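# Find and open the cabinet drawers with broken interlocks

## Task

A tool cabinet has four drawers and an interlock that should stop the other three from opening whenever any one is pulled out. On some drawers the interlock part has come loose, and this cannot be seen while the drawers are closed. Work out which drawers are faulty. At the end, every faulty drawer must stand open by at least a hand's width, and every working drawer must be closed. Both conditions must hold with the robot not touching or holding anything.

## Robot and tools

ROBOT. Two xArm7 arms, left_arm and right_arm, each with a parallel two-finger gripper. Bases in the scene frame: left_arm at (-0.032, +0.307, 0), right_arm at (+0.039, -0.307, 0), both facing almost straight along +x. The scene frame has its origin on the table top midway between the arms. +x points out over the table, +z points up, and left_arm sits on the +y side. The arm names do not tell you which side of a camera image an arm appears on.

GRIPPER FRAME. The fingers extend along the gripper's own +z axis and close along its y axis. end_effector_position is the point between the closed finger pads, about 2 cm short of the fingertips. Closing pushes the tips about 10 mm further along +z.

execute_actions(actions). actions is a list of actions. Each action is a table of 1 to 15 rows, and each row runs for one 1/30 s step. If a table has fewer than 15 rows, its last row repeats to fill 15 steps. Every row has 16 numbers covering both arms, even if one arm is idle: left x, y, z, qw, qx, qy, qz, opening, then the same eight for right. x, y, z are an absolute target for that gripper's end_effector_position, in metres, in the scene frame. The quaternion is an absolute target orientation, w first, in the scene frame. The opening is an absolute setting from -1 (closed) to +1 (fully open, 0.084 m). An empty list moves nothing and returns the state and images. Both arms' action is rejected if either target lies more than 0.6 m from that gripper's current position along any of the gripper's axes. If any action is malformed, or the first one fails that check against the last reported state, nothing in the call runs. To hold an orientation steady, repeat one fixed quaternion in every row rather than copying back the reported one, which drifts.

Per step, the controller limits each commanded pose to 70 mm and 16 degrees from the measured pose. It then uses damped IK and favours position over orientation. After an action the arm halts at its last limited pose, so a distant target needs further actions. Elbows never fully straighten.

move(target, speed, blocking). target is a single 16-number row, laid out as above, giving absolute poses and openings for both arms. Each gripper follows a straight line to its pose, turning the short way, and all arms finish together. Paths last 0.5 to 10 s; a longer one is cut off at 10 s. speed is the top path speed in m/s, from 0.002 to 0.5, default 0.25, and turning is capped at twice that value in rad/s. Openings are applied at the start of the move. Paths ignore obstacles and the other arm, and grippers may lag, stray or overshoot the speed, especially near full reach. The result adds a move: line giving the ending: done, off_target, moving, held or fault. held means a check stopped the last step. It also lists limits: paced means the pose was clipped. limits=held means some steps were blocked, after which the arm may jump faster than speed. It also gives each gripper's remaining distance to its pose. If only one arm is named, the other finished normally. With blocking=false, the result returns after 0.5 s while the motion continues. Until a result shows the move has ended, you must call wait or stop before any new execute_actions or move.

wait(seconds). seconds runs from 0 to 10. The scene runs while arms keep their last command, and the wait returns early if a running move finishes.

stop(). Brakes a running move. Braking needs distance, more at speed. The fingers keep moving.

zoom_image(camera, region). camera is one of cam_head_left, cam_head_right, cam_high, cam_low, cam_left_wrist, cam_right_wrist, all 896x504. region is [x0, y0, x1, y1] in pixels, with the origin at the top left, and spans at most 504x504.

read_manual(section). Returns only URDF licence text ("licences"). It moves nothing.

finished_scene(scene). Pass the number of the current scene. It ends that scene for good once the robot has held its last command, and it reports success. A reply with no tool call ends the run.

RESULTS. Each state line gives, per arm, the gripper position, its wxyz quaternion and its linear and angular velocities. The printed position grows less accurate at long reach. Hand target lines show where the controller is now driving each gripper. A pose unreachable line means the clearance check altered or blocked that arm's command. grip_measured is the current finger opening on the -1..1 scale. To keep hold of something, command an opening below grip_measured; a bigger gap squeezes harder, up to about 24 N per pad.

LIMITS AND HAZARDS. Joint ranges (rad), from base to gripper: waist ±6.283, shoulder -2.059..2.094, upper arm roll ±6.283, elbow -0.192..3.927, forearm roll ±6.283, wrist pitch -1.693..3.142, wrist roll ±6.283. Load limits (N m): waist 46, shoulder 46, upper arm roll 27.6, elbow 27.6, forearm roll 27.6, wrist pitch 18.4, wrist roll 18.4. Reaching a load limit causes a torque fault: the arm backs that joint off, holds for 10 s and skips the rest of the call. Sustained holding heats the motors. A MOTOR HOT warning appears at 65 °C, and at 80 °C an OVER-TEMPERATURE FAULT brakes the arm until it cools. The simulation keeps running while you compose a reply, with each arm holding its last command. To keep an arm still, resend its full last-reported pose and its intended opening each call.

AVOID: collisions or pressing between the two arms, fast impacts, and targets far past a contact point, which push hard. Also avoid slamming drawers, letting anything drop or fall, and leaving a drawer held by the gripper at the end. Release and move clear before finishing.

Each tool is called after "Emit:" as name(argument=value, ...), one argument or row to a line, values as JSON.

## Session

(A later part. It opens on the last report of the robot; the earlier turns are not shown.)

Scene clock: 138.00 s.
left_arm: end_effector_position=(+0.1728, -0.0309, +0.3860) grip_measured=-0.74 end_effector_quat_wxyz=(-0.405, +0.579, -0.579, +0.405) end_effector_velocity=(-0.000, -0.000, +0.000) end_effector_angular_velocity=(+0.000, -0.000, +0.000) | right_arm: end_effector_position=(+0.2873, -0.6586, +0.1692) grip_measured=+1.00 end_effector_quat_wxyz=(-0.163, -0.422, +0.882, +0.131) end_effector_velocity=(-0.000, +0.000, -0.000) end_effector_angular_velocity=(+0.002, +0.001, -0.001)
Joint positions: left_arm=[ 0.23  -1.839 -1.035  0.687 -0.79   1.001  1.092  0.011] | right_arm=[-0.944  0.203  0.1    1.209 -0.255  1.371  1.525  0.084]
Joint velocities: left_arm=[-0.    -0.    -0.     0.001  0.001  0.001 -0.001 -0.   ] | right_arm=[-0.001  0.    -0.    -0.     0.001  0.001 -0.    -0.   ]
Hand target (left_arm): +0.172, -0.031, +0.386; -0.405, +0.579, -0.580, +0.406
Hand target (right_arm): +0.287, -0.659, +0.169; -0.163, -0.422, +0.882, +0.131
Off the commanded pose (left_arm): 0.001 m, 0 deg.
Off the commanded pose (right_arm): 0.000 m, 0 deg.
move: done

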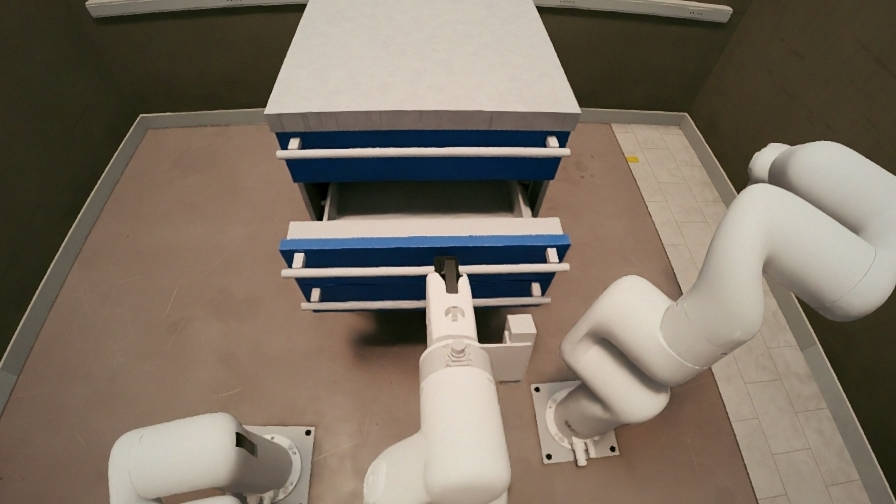

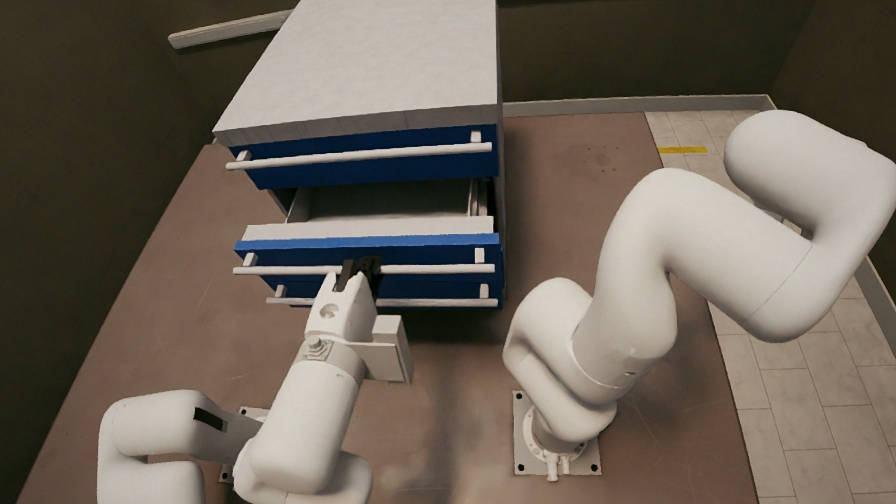

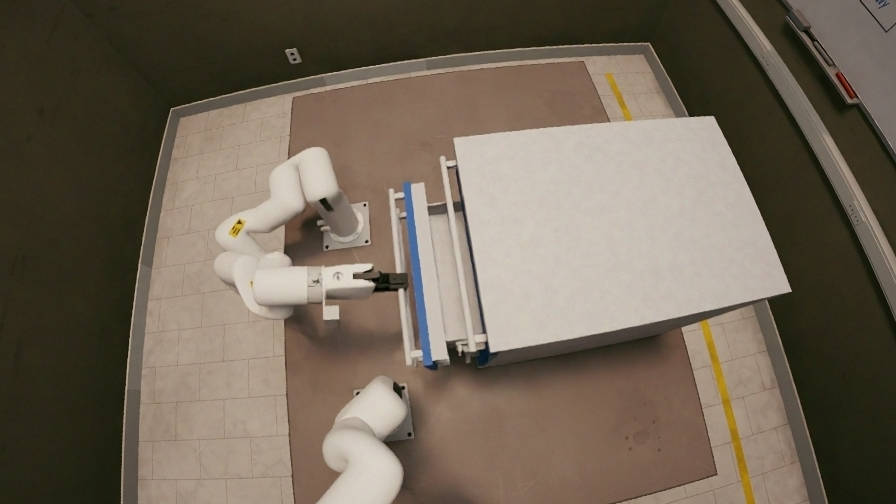

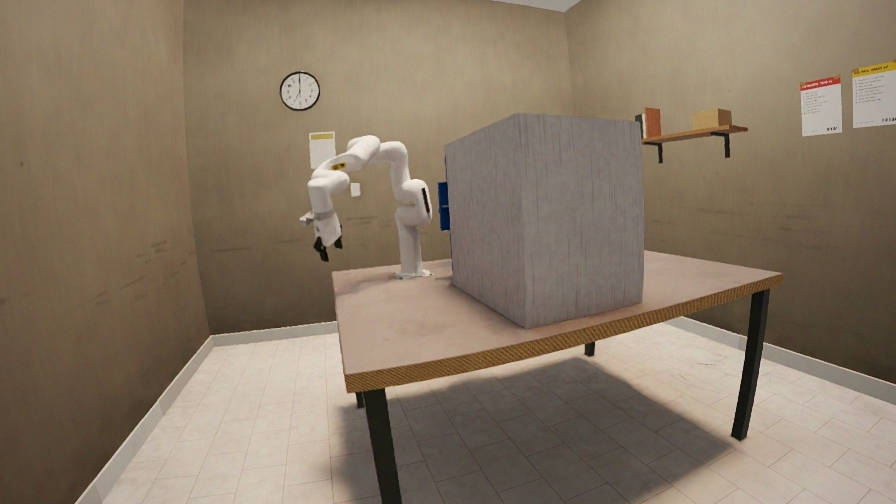

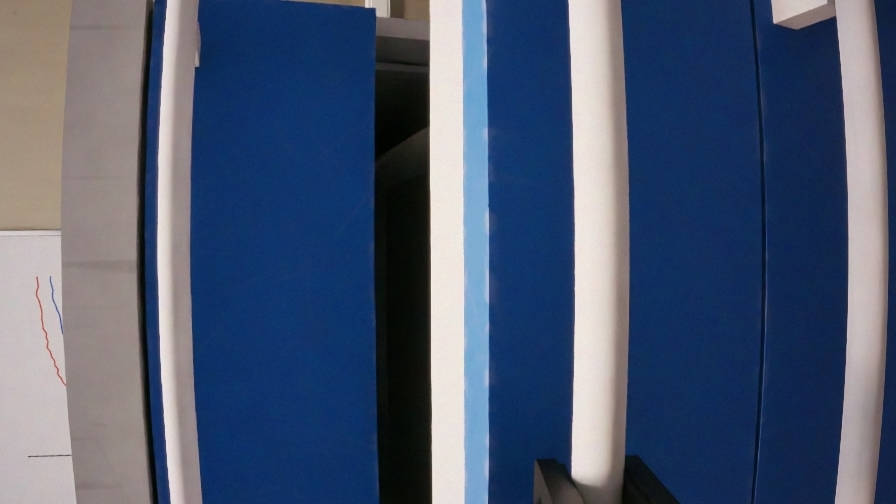

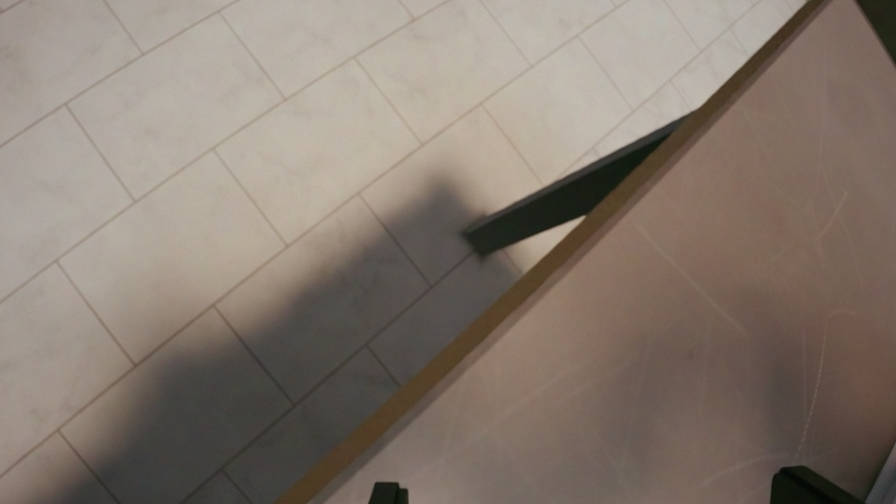

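Drawer 2 is sound (wide strip present). Shut it and move on to drawer 1.

Emit:
move(
  target=[0.297,-0.03,0.386,0.4056,-0.5792,0.5792,-0.4056,-1,0.2873,-0.6586,0.1692,-0.163,-0.422,0.882,0.131,1],
  speed=0.09,
)

Emit:
move(
  target=[0.256,-0.03,0.401,0.4056,-0.5792,0.5792,-0.4056,0,0.2873,-0.6586,0.1692,-0.163,-0.422,0.882,0.131,1],
  speed=0.06,
)

Emit:
move(
  target=[0.256,-0.03,0.501,0.4056,-0.5792,0.5792,-0.4056,0,0.2873,-0.6586,0.1692,-0.163,-0.422,0.882,0.131,1],
  speed=0.15,
)

Scene clock: 148.20 s.
left_arm: end_effector_position=(+0.2959, -0.0302, +0.3862) grip_measured=-0.74 end_effector_quat_wxyz=(-0.406, +0.579, -0.579, +0.406) end_effector_velocity=(+0.001, -0.000, -0.000) end_effector_angular_velocity=(+0.001, -0.000, +0.000) | right_arm: end_effector_position=(+0.2873, -0.6586, +0.1692) grip_measured=+1.00 end_effector_quat_wxyz=(-0.163, -0.422, +0.882, +0.131) end_effector_velocity=(-0.000, -0.001, +0.000) end_effector_angular_velocity=(-0.001, -0.001, -0.002)
Joint positions: left_arm=[ 0.518 -1.613 -1.144  0.73  -0.999  0.684  1.294  0.011] | right_arm=[-0.944  0.203  0.1    1.209 -0.255  1.371  1.525  0.084]
Joint velocities: left_arm=[ 0.002  0.    -0.002  0.001 -0.002 -0.002  0.002  0.   ] | right_arm=[-0.002 -0.    -0.     0.     0.    -0.001  0.    -0.   ]
Hand target (left_arm): +0.297, -0.030, +0.386; -0.406, +0.579, -0.579, +0.406
Hand target (right_arm): +0.287, -0.659, +0.169; -0.163, -0.422, +0.882, +0.131
Off the commanded pose (left_arm): 0.001 m, 0 deg.
Off the commanded pose (right_arm): 0.000 m, 0 deg.
move: done

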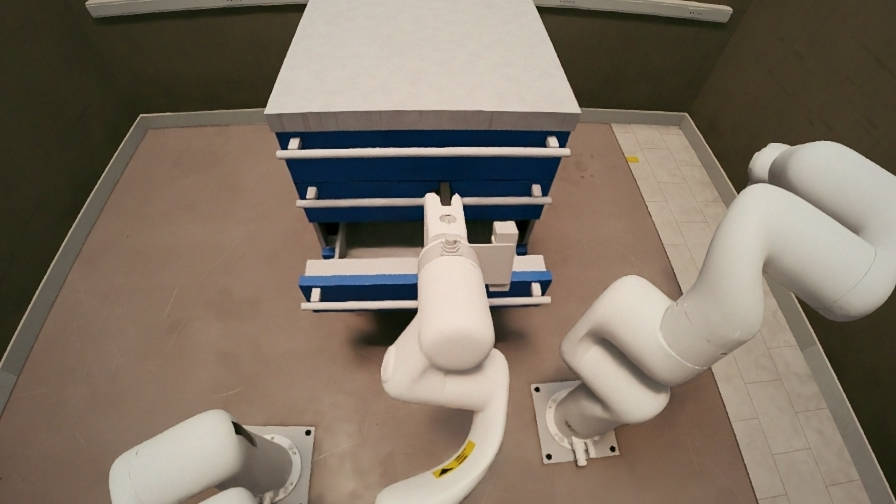

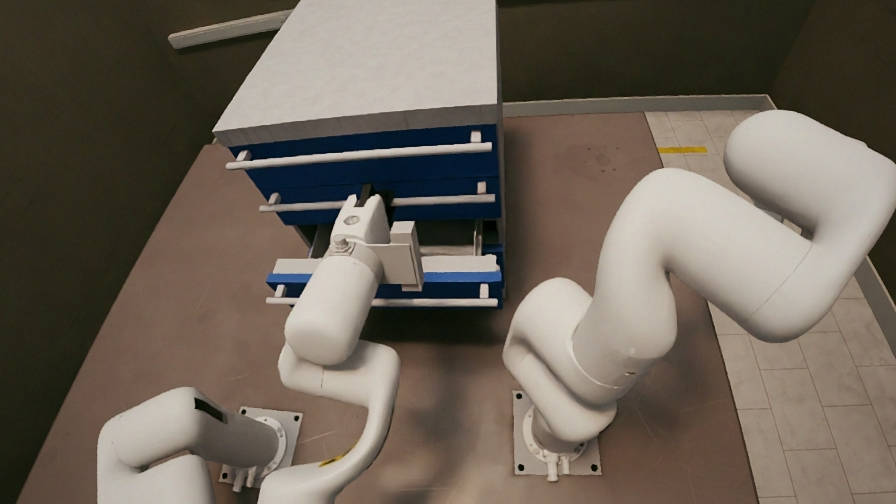

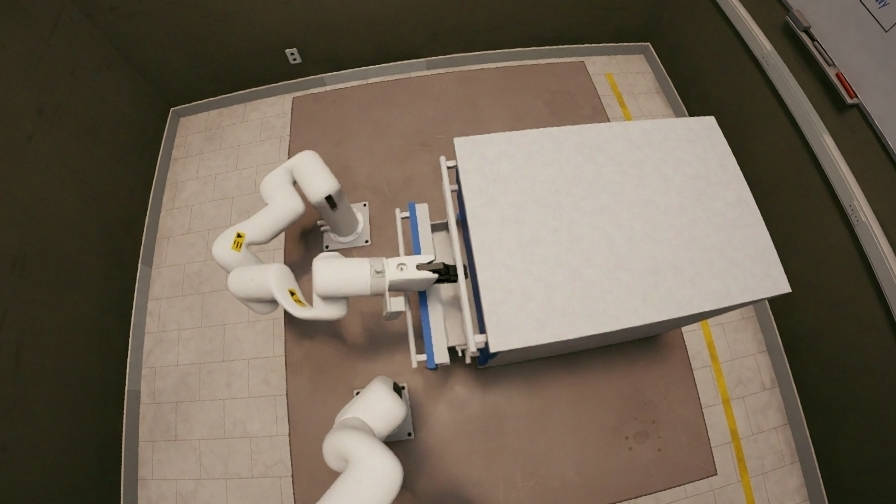

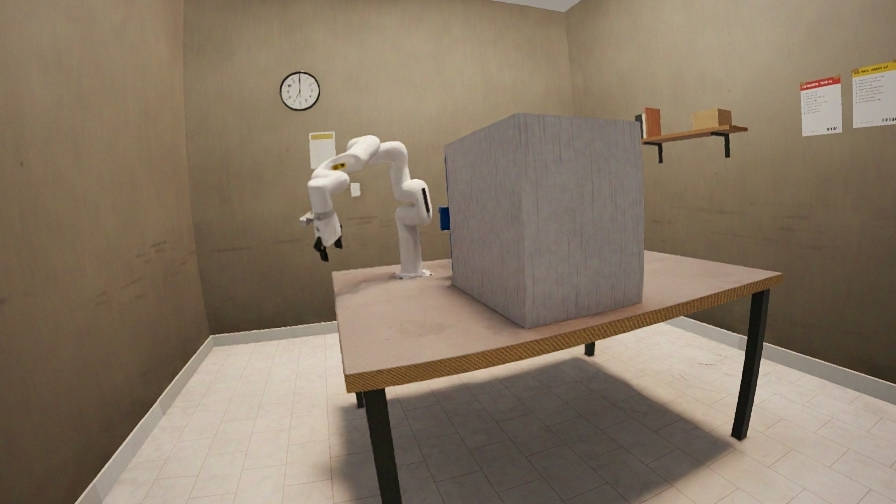

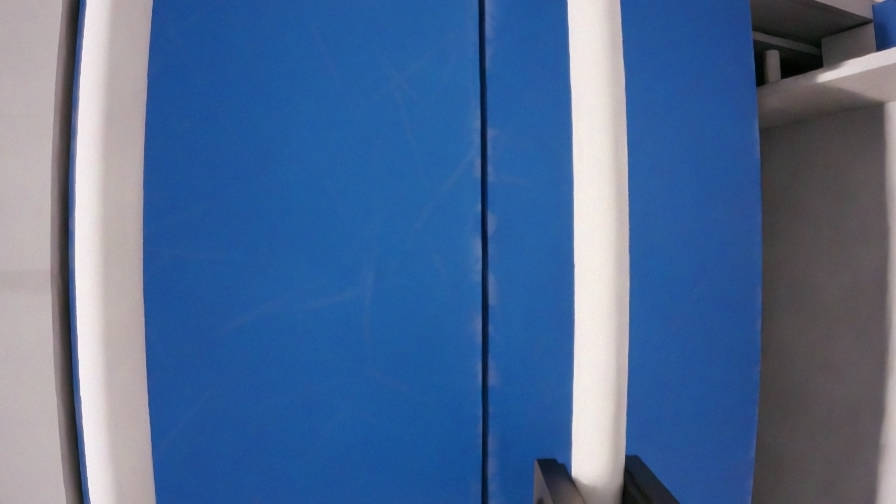

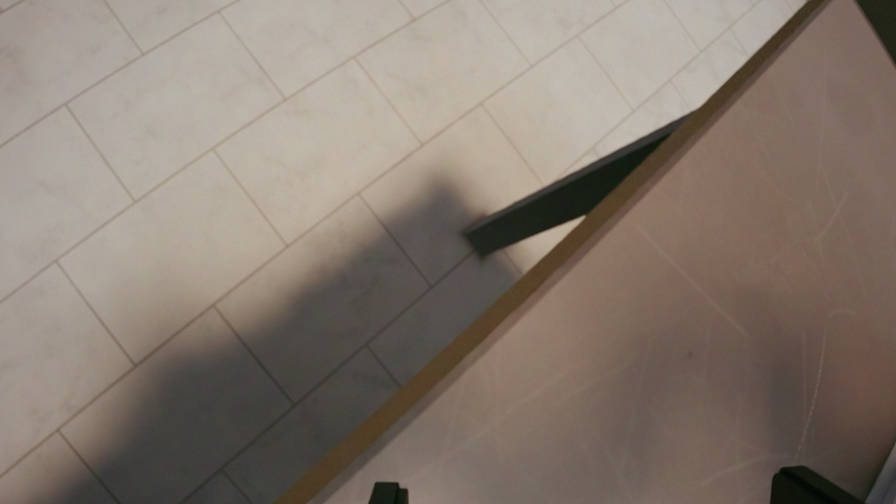

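Scene clock: 149.23 s.
left_arm: end_effector_position=(+0.2563, -0.0299, +0.4008) grip_measured=-0.01 end_effector_quat_wxyz=(-0.405, +0.579, -0.579, +0.405) end_effector_velocity=(+0.000, +0.001, -0.000) end_effector_angular_velocity=(-0.000, +0.002, +0.004) | right_arm: end_effector_position=(+0.2873, -0.6586, +0.1692) grip_measured=+1.00 end_effector_quat_wxyz=(-0.163, -0.422, +0.882, +0.131) end_effector_velocity=(+0.000, +0.001, -0.000) end_effector_angular_velocity=(+0.002, +0.001, +0.003)
Joint positions: left_arm=[ 0.436 -1.675 -1.068  0.722 -0.909  0.795  1.239  0.044] | right_arm=[-0.944  0.203  0.1    1.209 -0.255  1.371  1.525  0.084]
Joint velocities: left_arm=[ 0.001 -0.     0.001 -0.001  0.001  0.003 -0.001 -0.   ] | right_arm=[ 0.001  0.    -0.    -0.     0.     0.001 -0.002 -0.   ]
Hand target (left_arm): +0.256, -0.030, +0.401; -0.405, +0.579, -0.579, +0.406
Hand target (right_arm): +0.287, -0.659, +0.169; -0.163, -0.422, +0.882, +0.131
Off the commanded pose (left_arm): 0.000 m, 0 deg.
Off the commanded pose (right_arm): 0.000 m, 0 deg.
move: done

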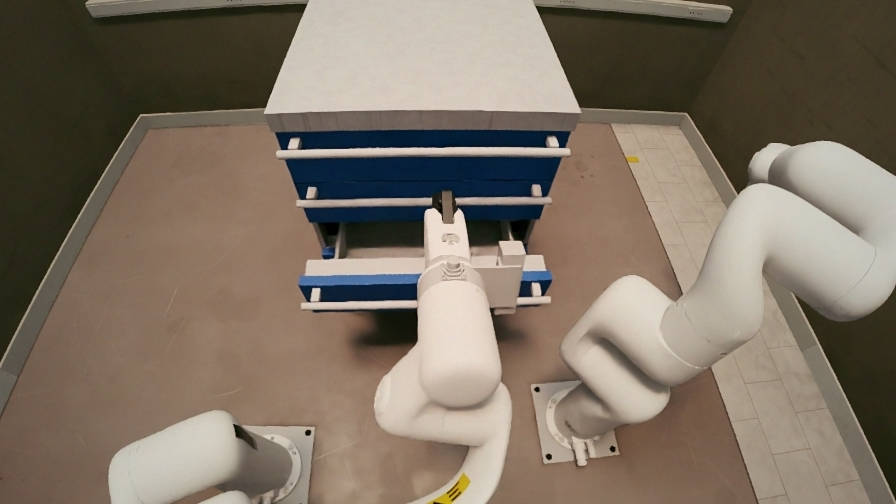

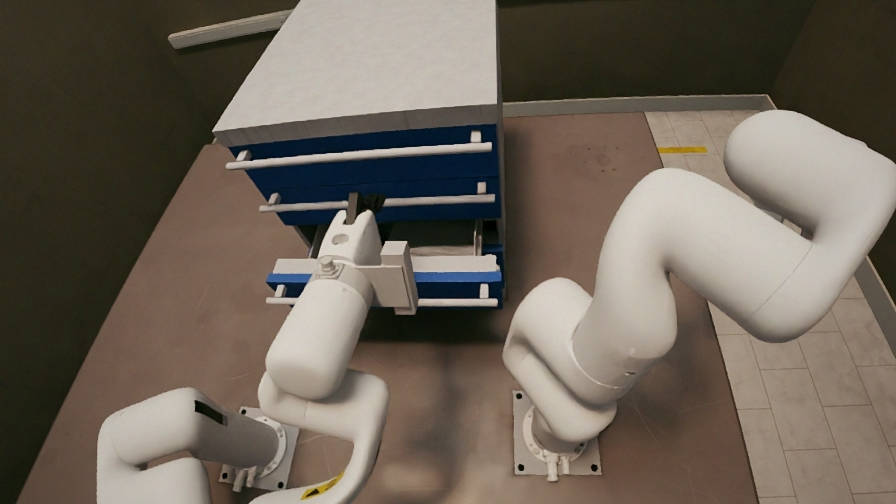

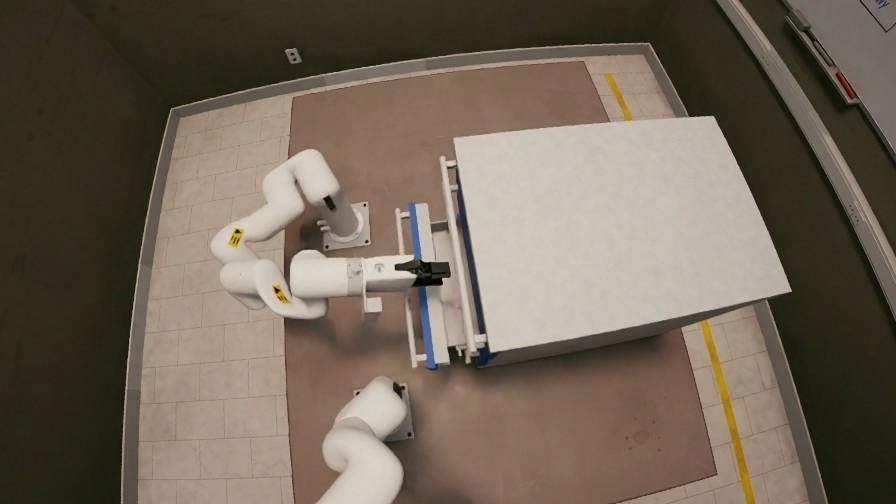

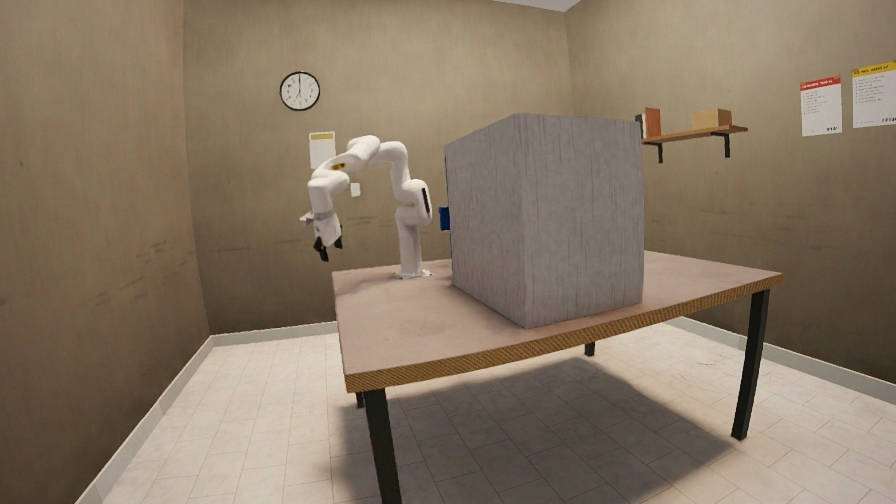

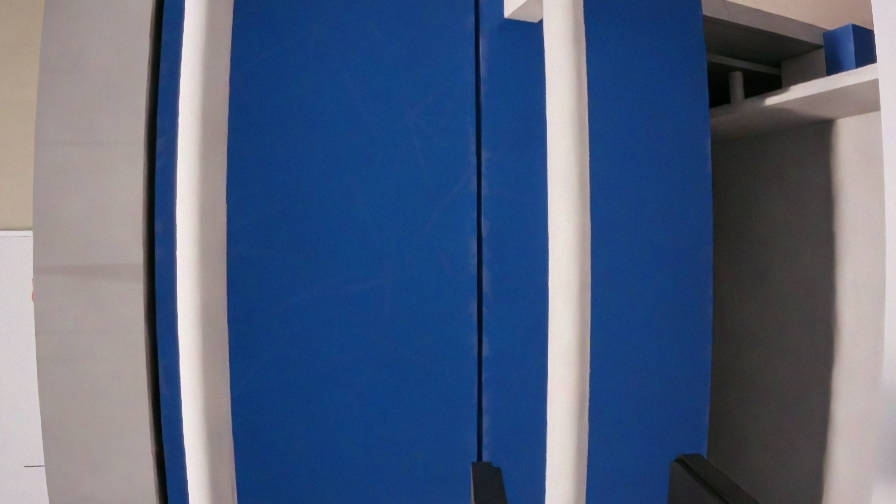

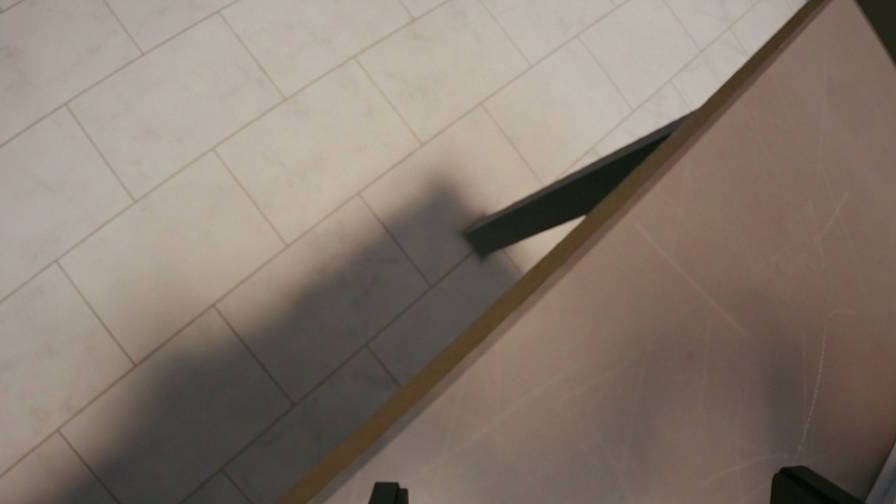

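Scene clock: 150.23 s.
left_arm: end_effector_position=(+0.2561, -0.0307, +0.5000) grip_measured=-0.01 end_effector_quat_wxyz=(-0.405, +0.579, -0.580, +0.405) end_effector_velocity=(-0.001, -0.001, +0.001) end_effector_angular_velocity=(+0.001, -0.001, -0.001) | right_arm: end_effector_position=(+0.2873, -0.6586, +0.1692) grip_measured=+1.00 end_effector_quat_wxyz=(-0.163, -0.422, +0.882, +0.131) end_effector_velocity=(-0.000, +0.000, -0.000) end_effector_angular_velocity=(+0.001, +0.001, -0.001)
Joint positions: left_arm=[ 0.553 -1.519 -0.866  0.939 -0.772  0.895  1.303  0.044] | right_arm=[-0.944  0.203  0.1    1.209 -0.255  1.371  1.525  0.084]
Joint velocities: left_arm=[0.001 0.001 0.002 0.004 0.002 0.002 0.    0.   ] | right_arm=[-0.    -0.    -0.    -0.001  0.     0.001 -0.    -0.   ]
Hand target (left_arm): +0.256, -0.031, +0.501; -0.405, +0.579, -0.580, +0.406
Hand target (right_arm): +0.287, -0.659, +0.169; -0.163, -0.422, +0.882, +0.131
Off the commanded pose (left_arm): 0.001 m, 0 deg.
Off the commanded pose (right_arm): 0.000 m, 0 deg.
move: done

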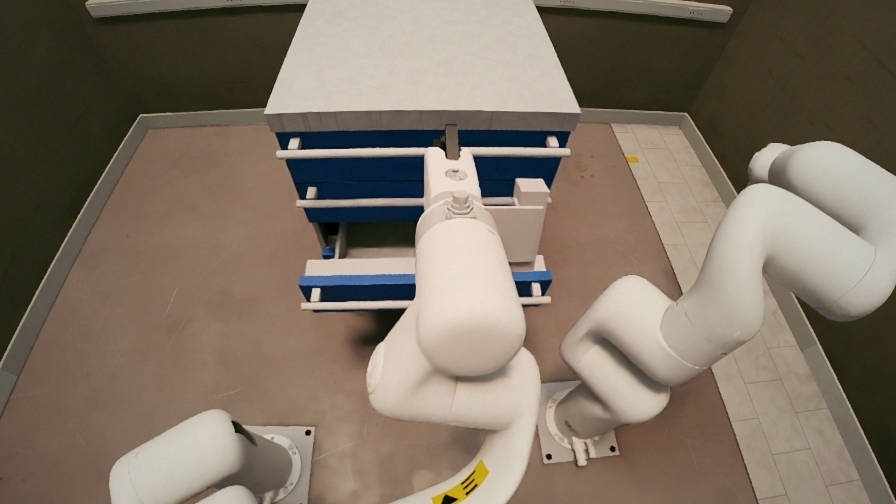

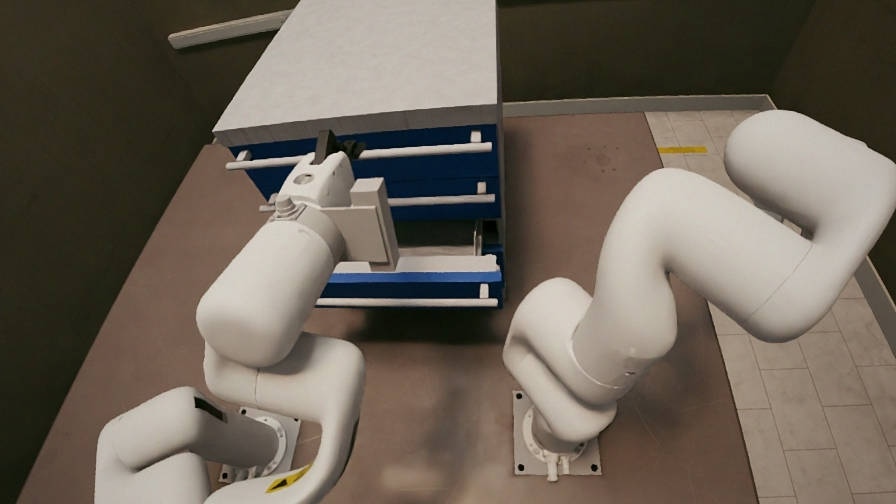

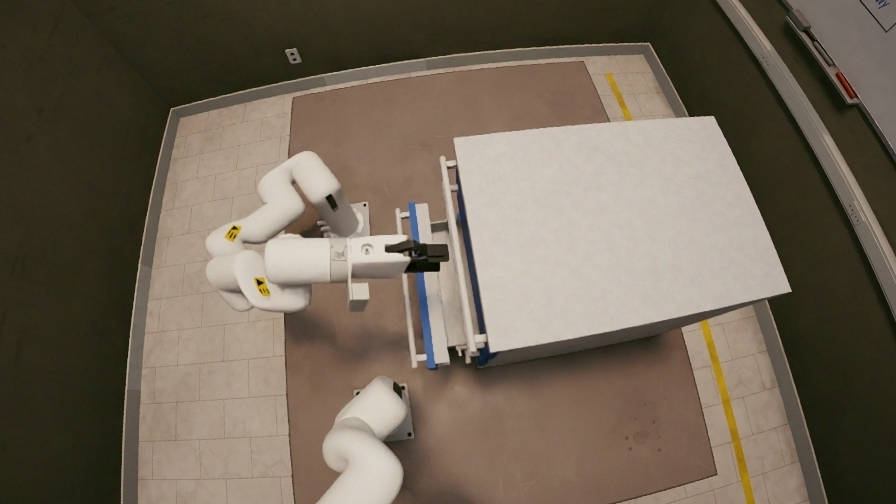

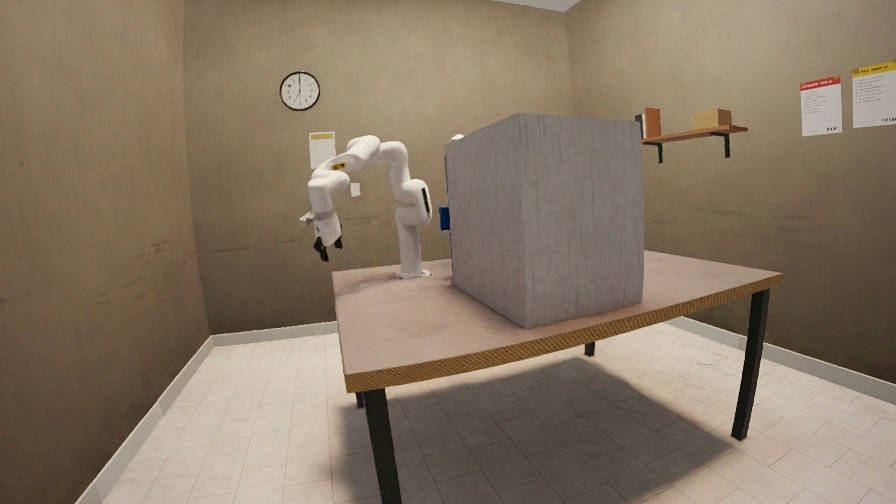

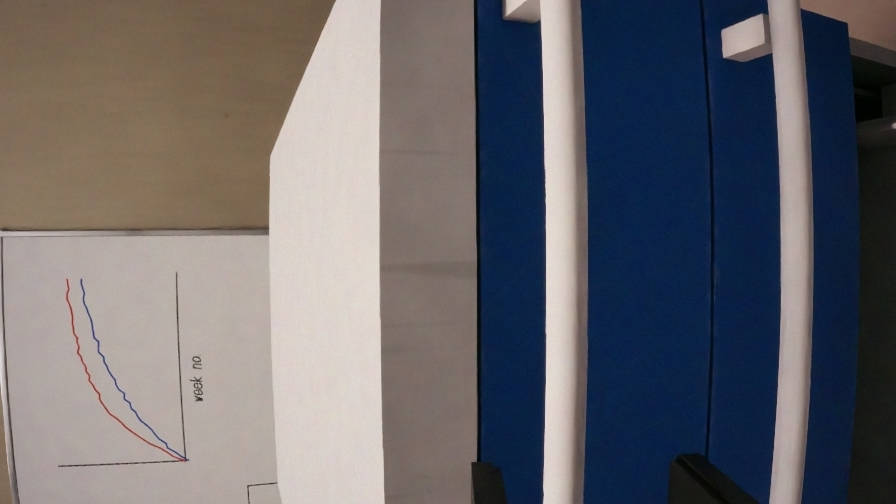

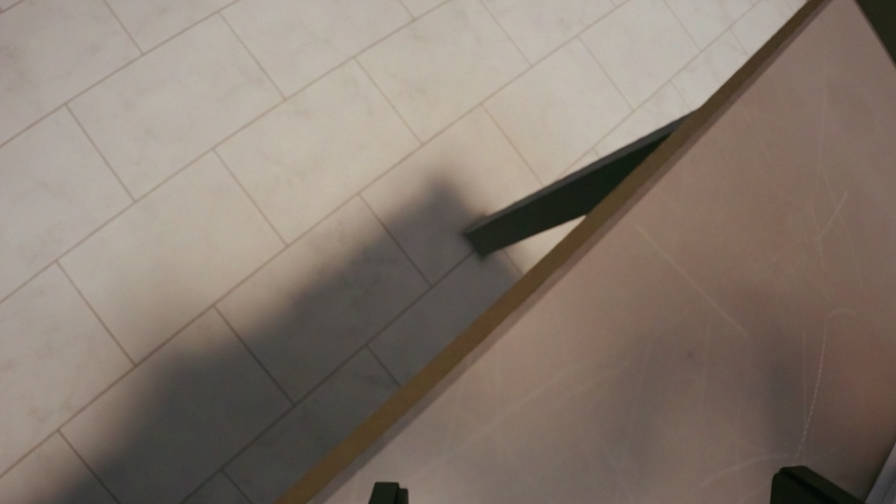

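Emit:
execute_actions(
  actions=[],
)

Scene clock: 164.90 s.
left_arm: end_effector_position=(+0.2560, -0.0306, +0.5006) grip_measured=-0.01 end_effector_quat_wxyz=(-0.405, +0.579, -0.580, +0.406) end_effector_velocity=(+0.000, +0.000, -0.000) end_effector_angular_velocity=(-0.000, +0.000, +0.000) | right_arm: end_effector_position=(+0.2873, -0.6586, +0.1692) grip_measured=+1.00 end_effector_quat_wxyz=(-0.163, -0.422, +0.882, +0.131) end_effector_velocity=(-0.001, -0.001, -0.000) end_effector_angular_velocity=(-0.000, -0.000, -0.002)
Joint positions: left_arm=[ 0.553 -1.519 -0.864  0.94  -0.772  0.895  1.303  0.044] | right_arm=[-0.944  0.203  0.1    1.209 -0.255  1.371  1.525  0.084]
Joint velocities: left_arm=[ 0. -0.  0. -0. -0.  0. -0. -0.] | right_arm=[-0.002 -0.    -0.    -0.    -0.    -0.    -0.     0.   ]
Hand target (left_arm): +0.256, -0.031, +0.501; -0.405, +0.579, -0.580, +0.406
Hand target (right_arm): +0.287, -0.659, +0.169; -0.163, -0.422, +0.882, +0.131
Off the commanded pose (left_arm): 0.001 m, 0 deg.
Off the commanded pose (right_arm): 0.000 m, 0 deg.

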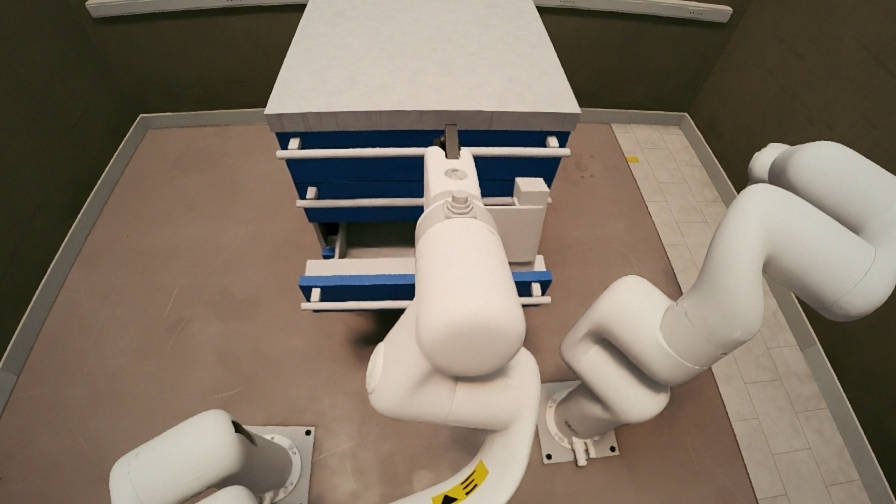

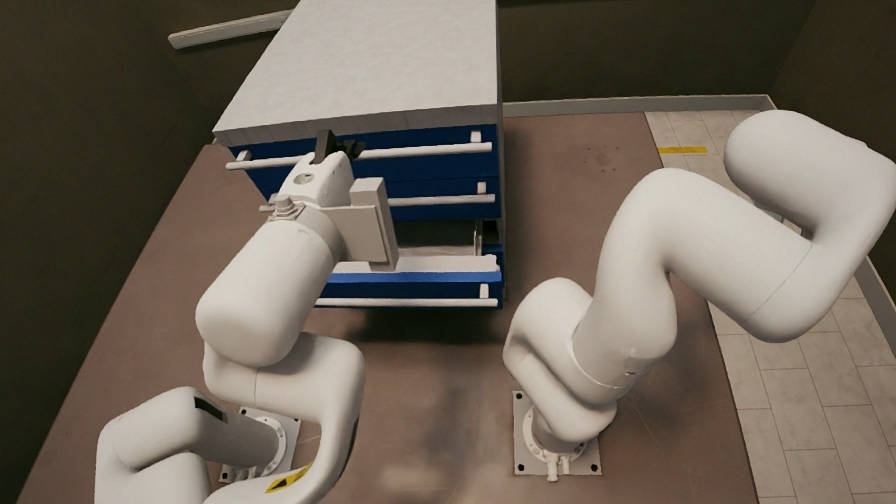

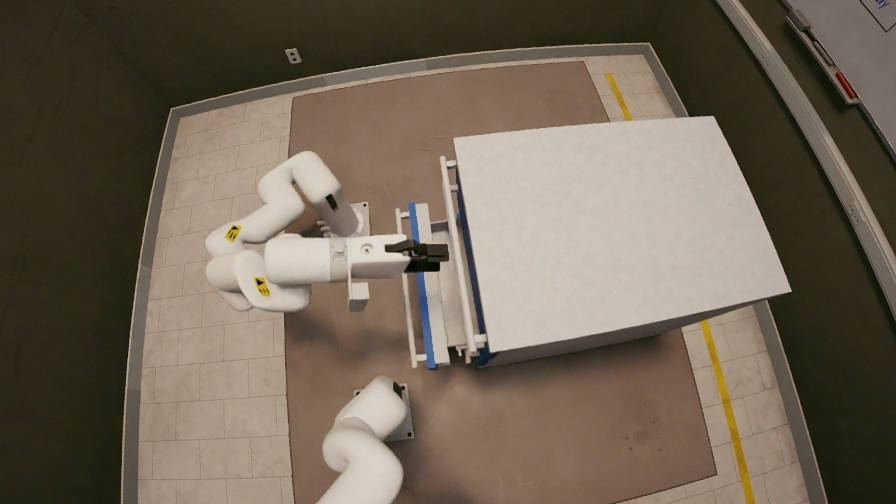

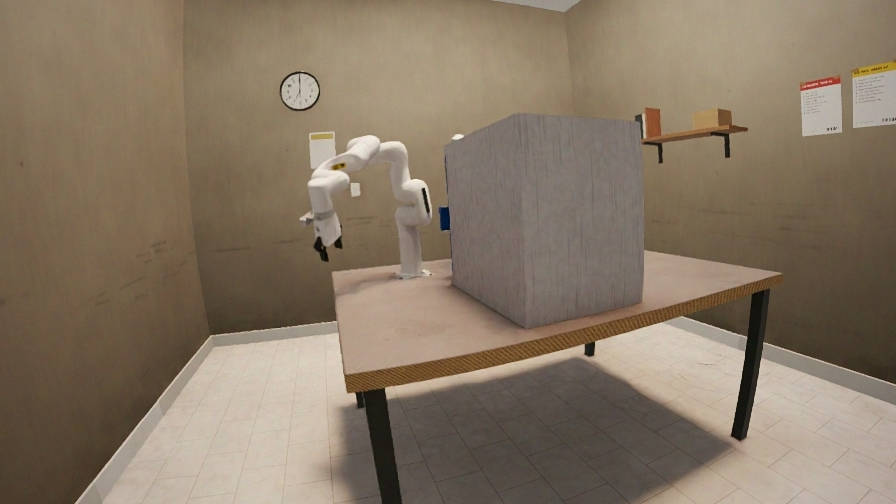

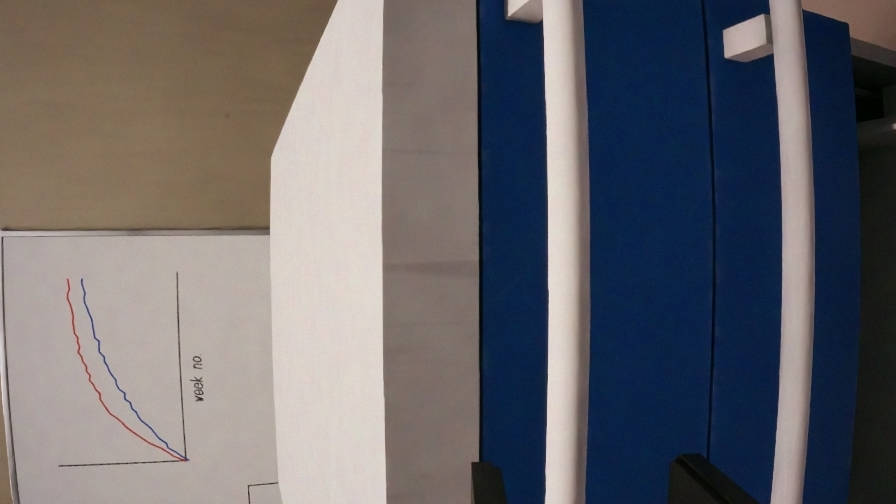

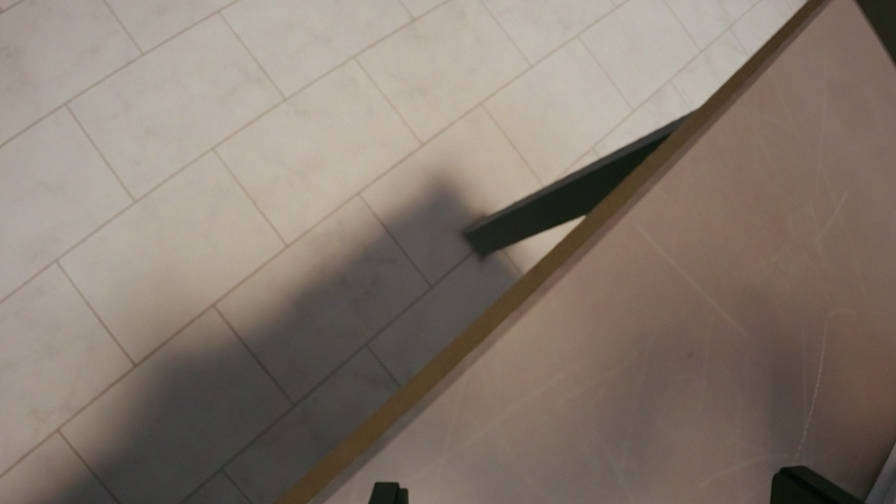

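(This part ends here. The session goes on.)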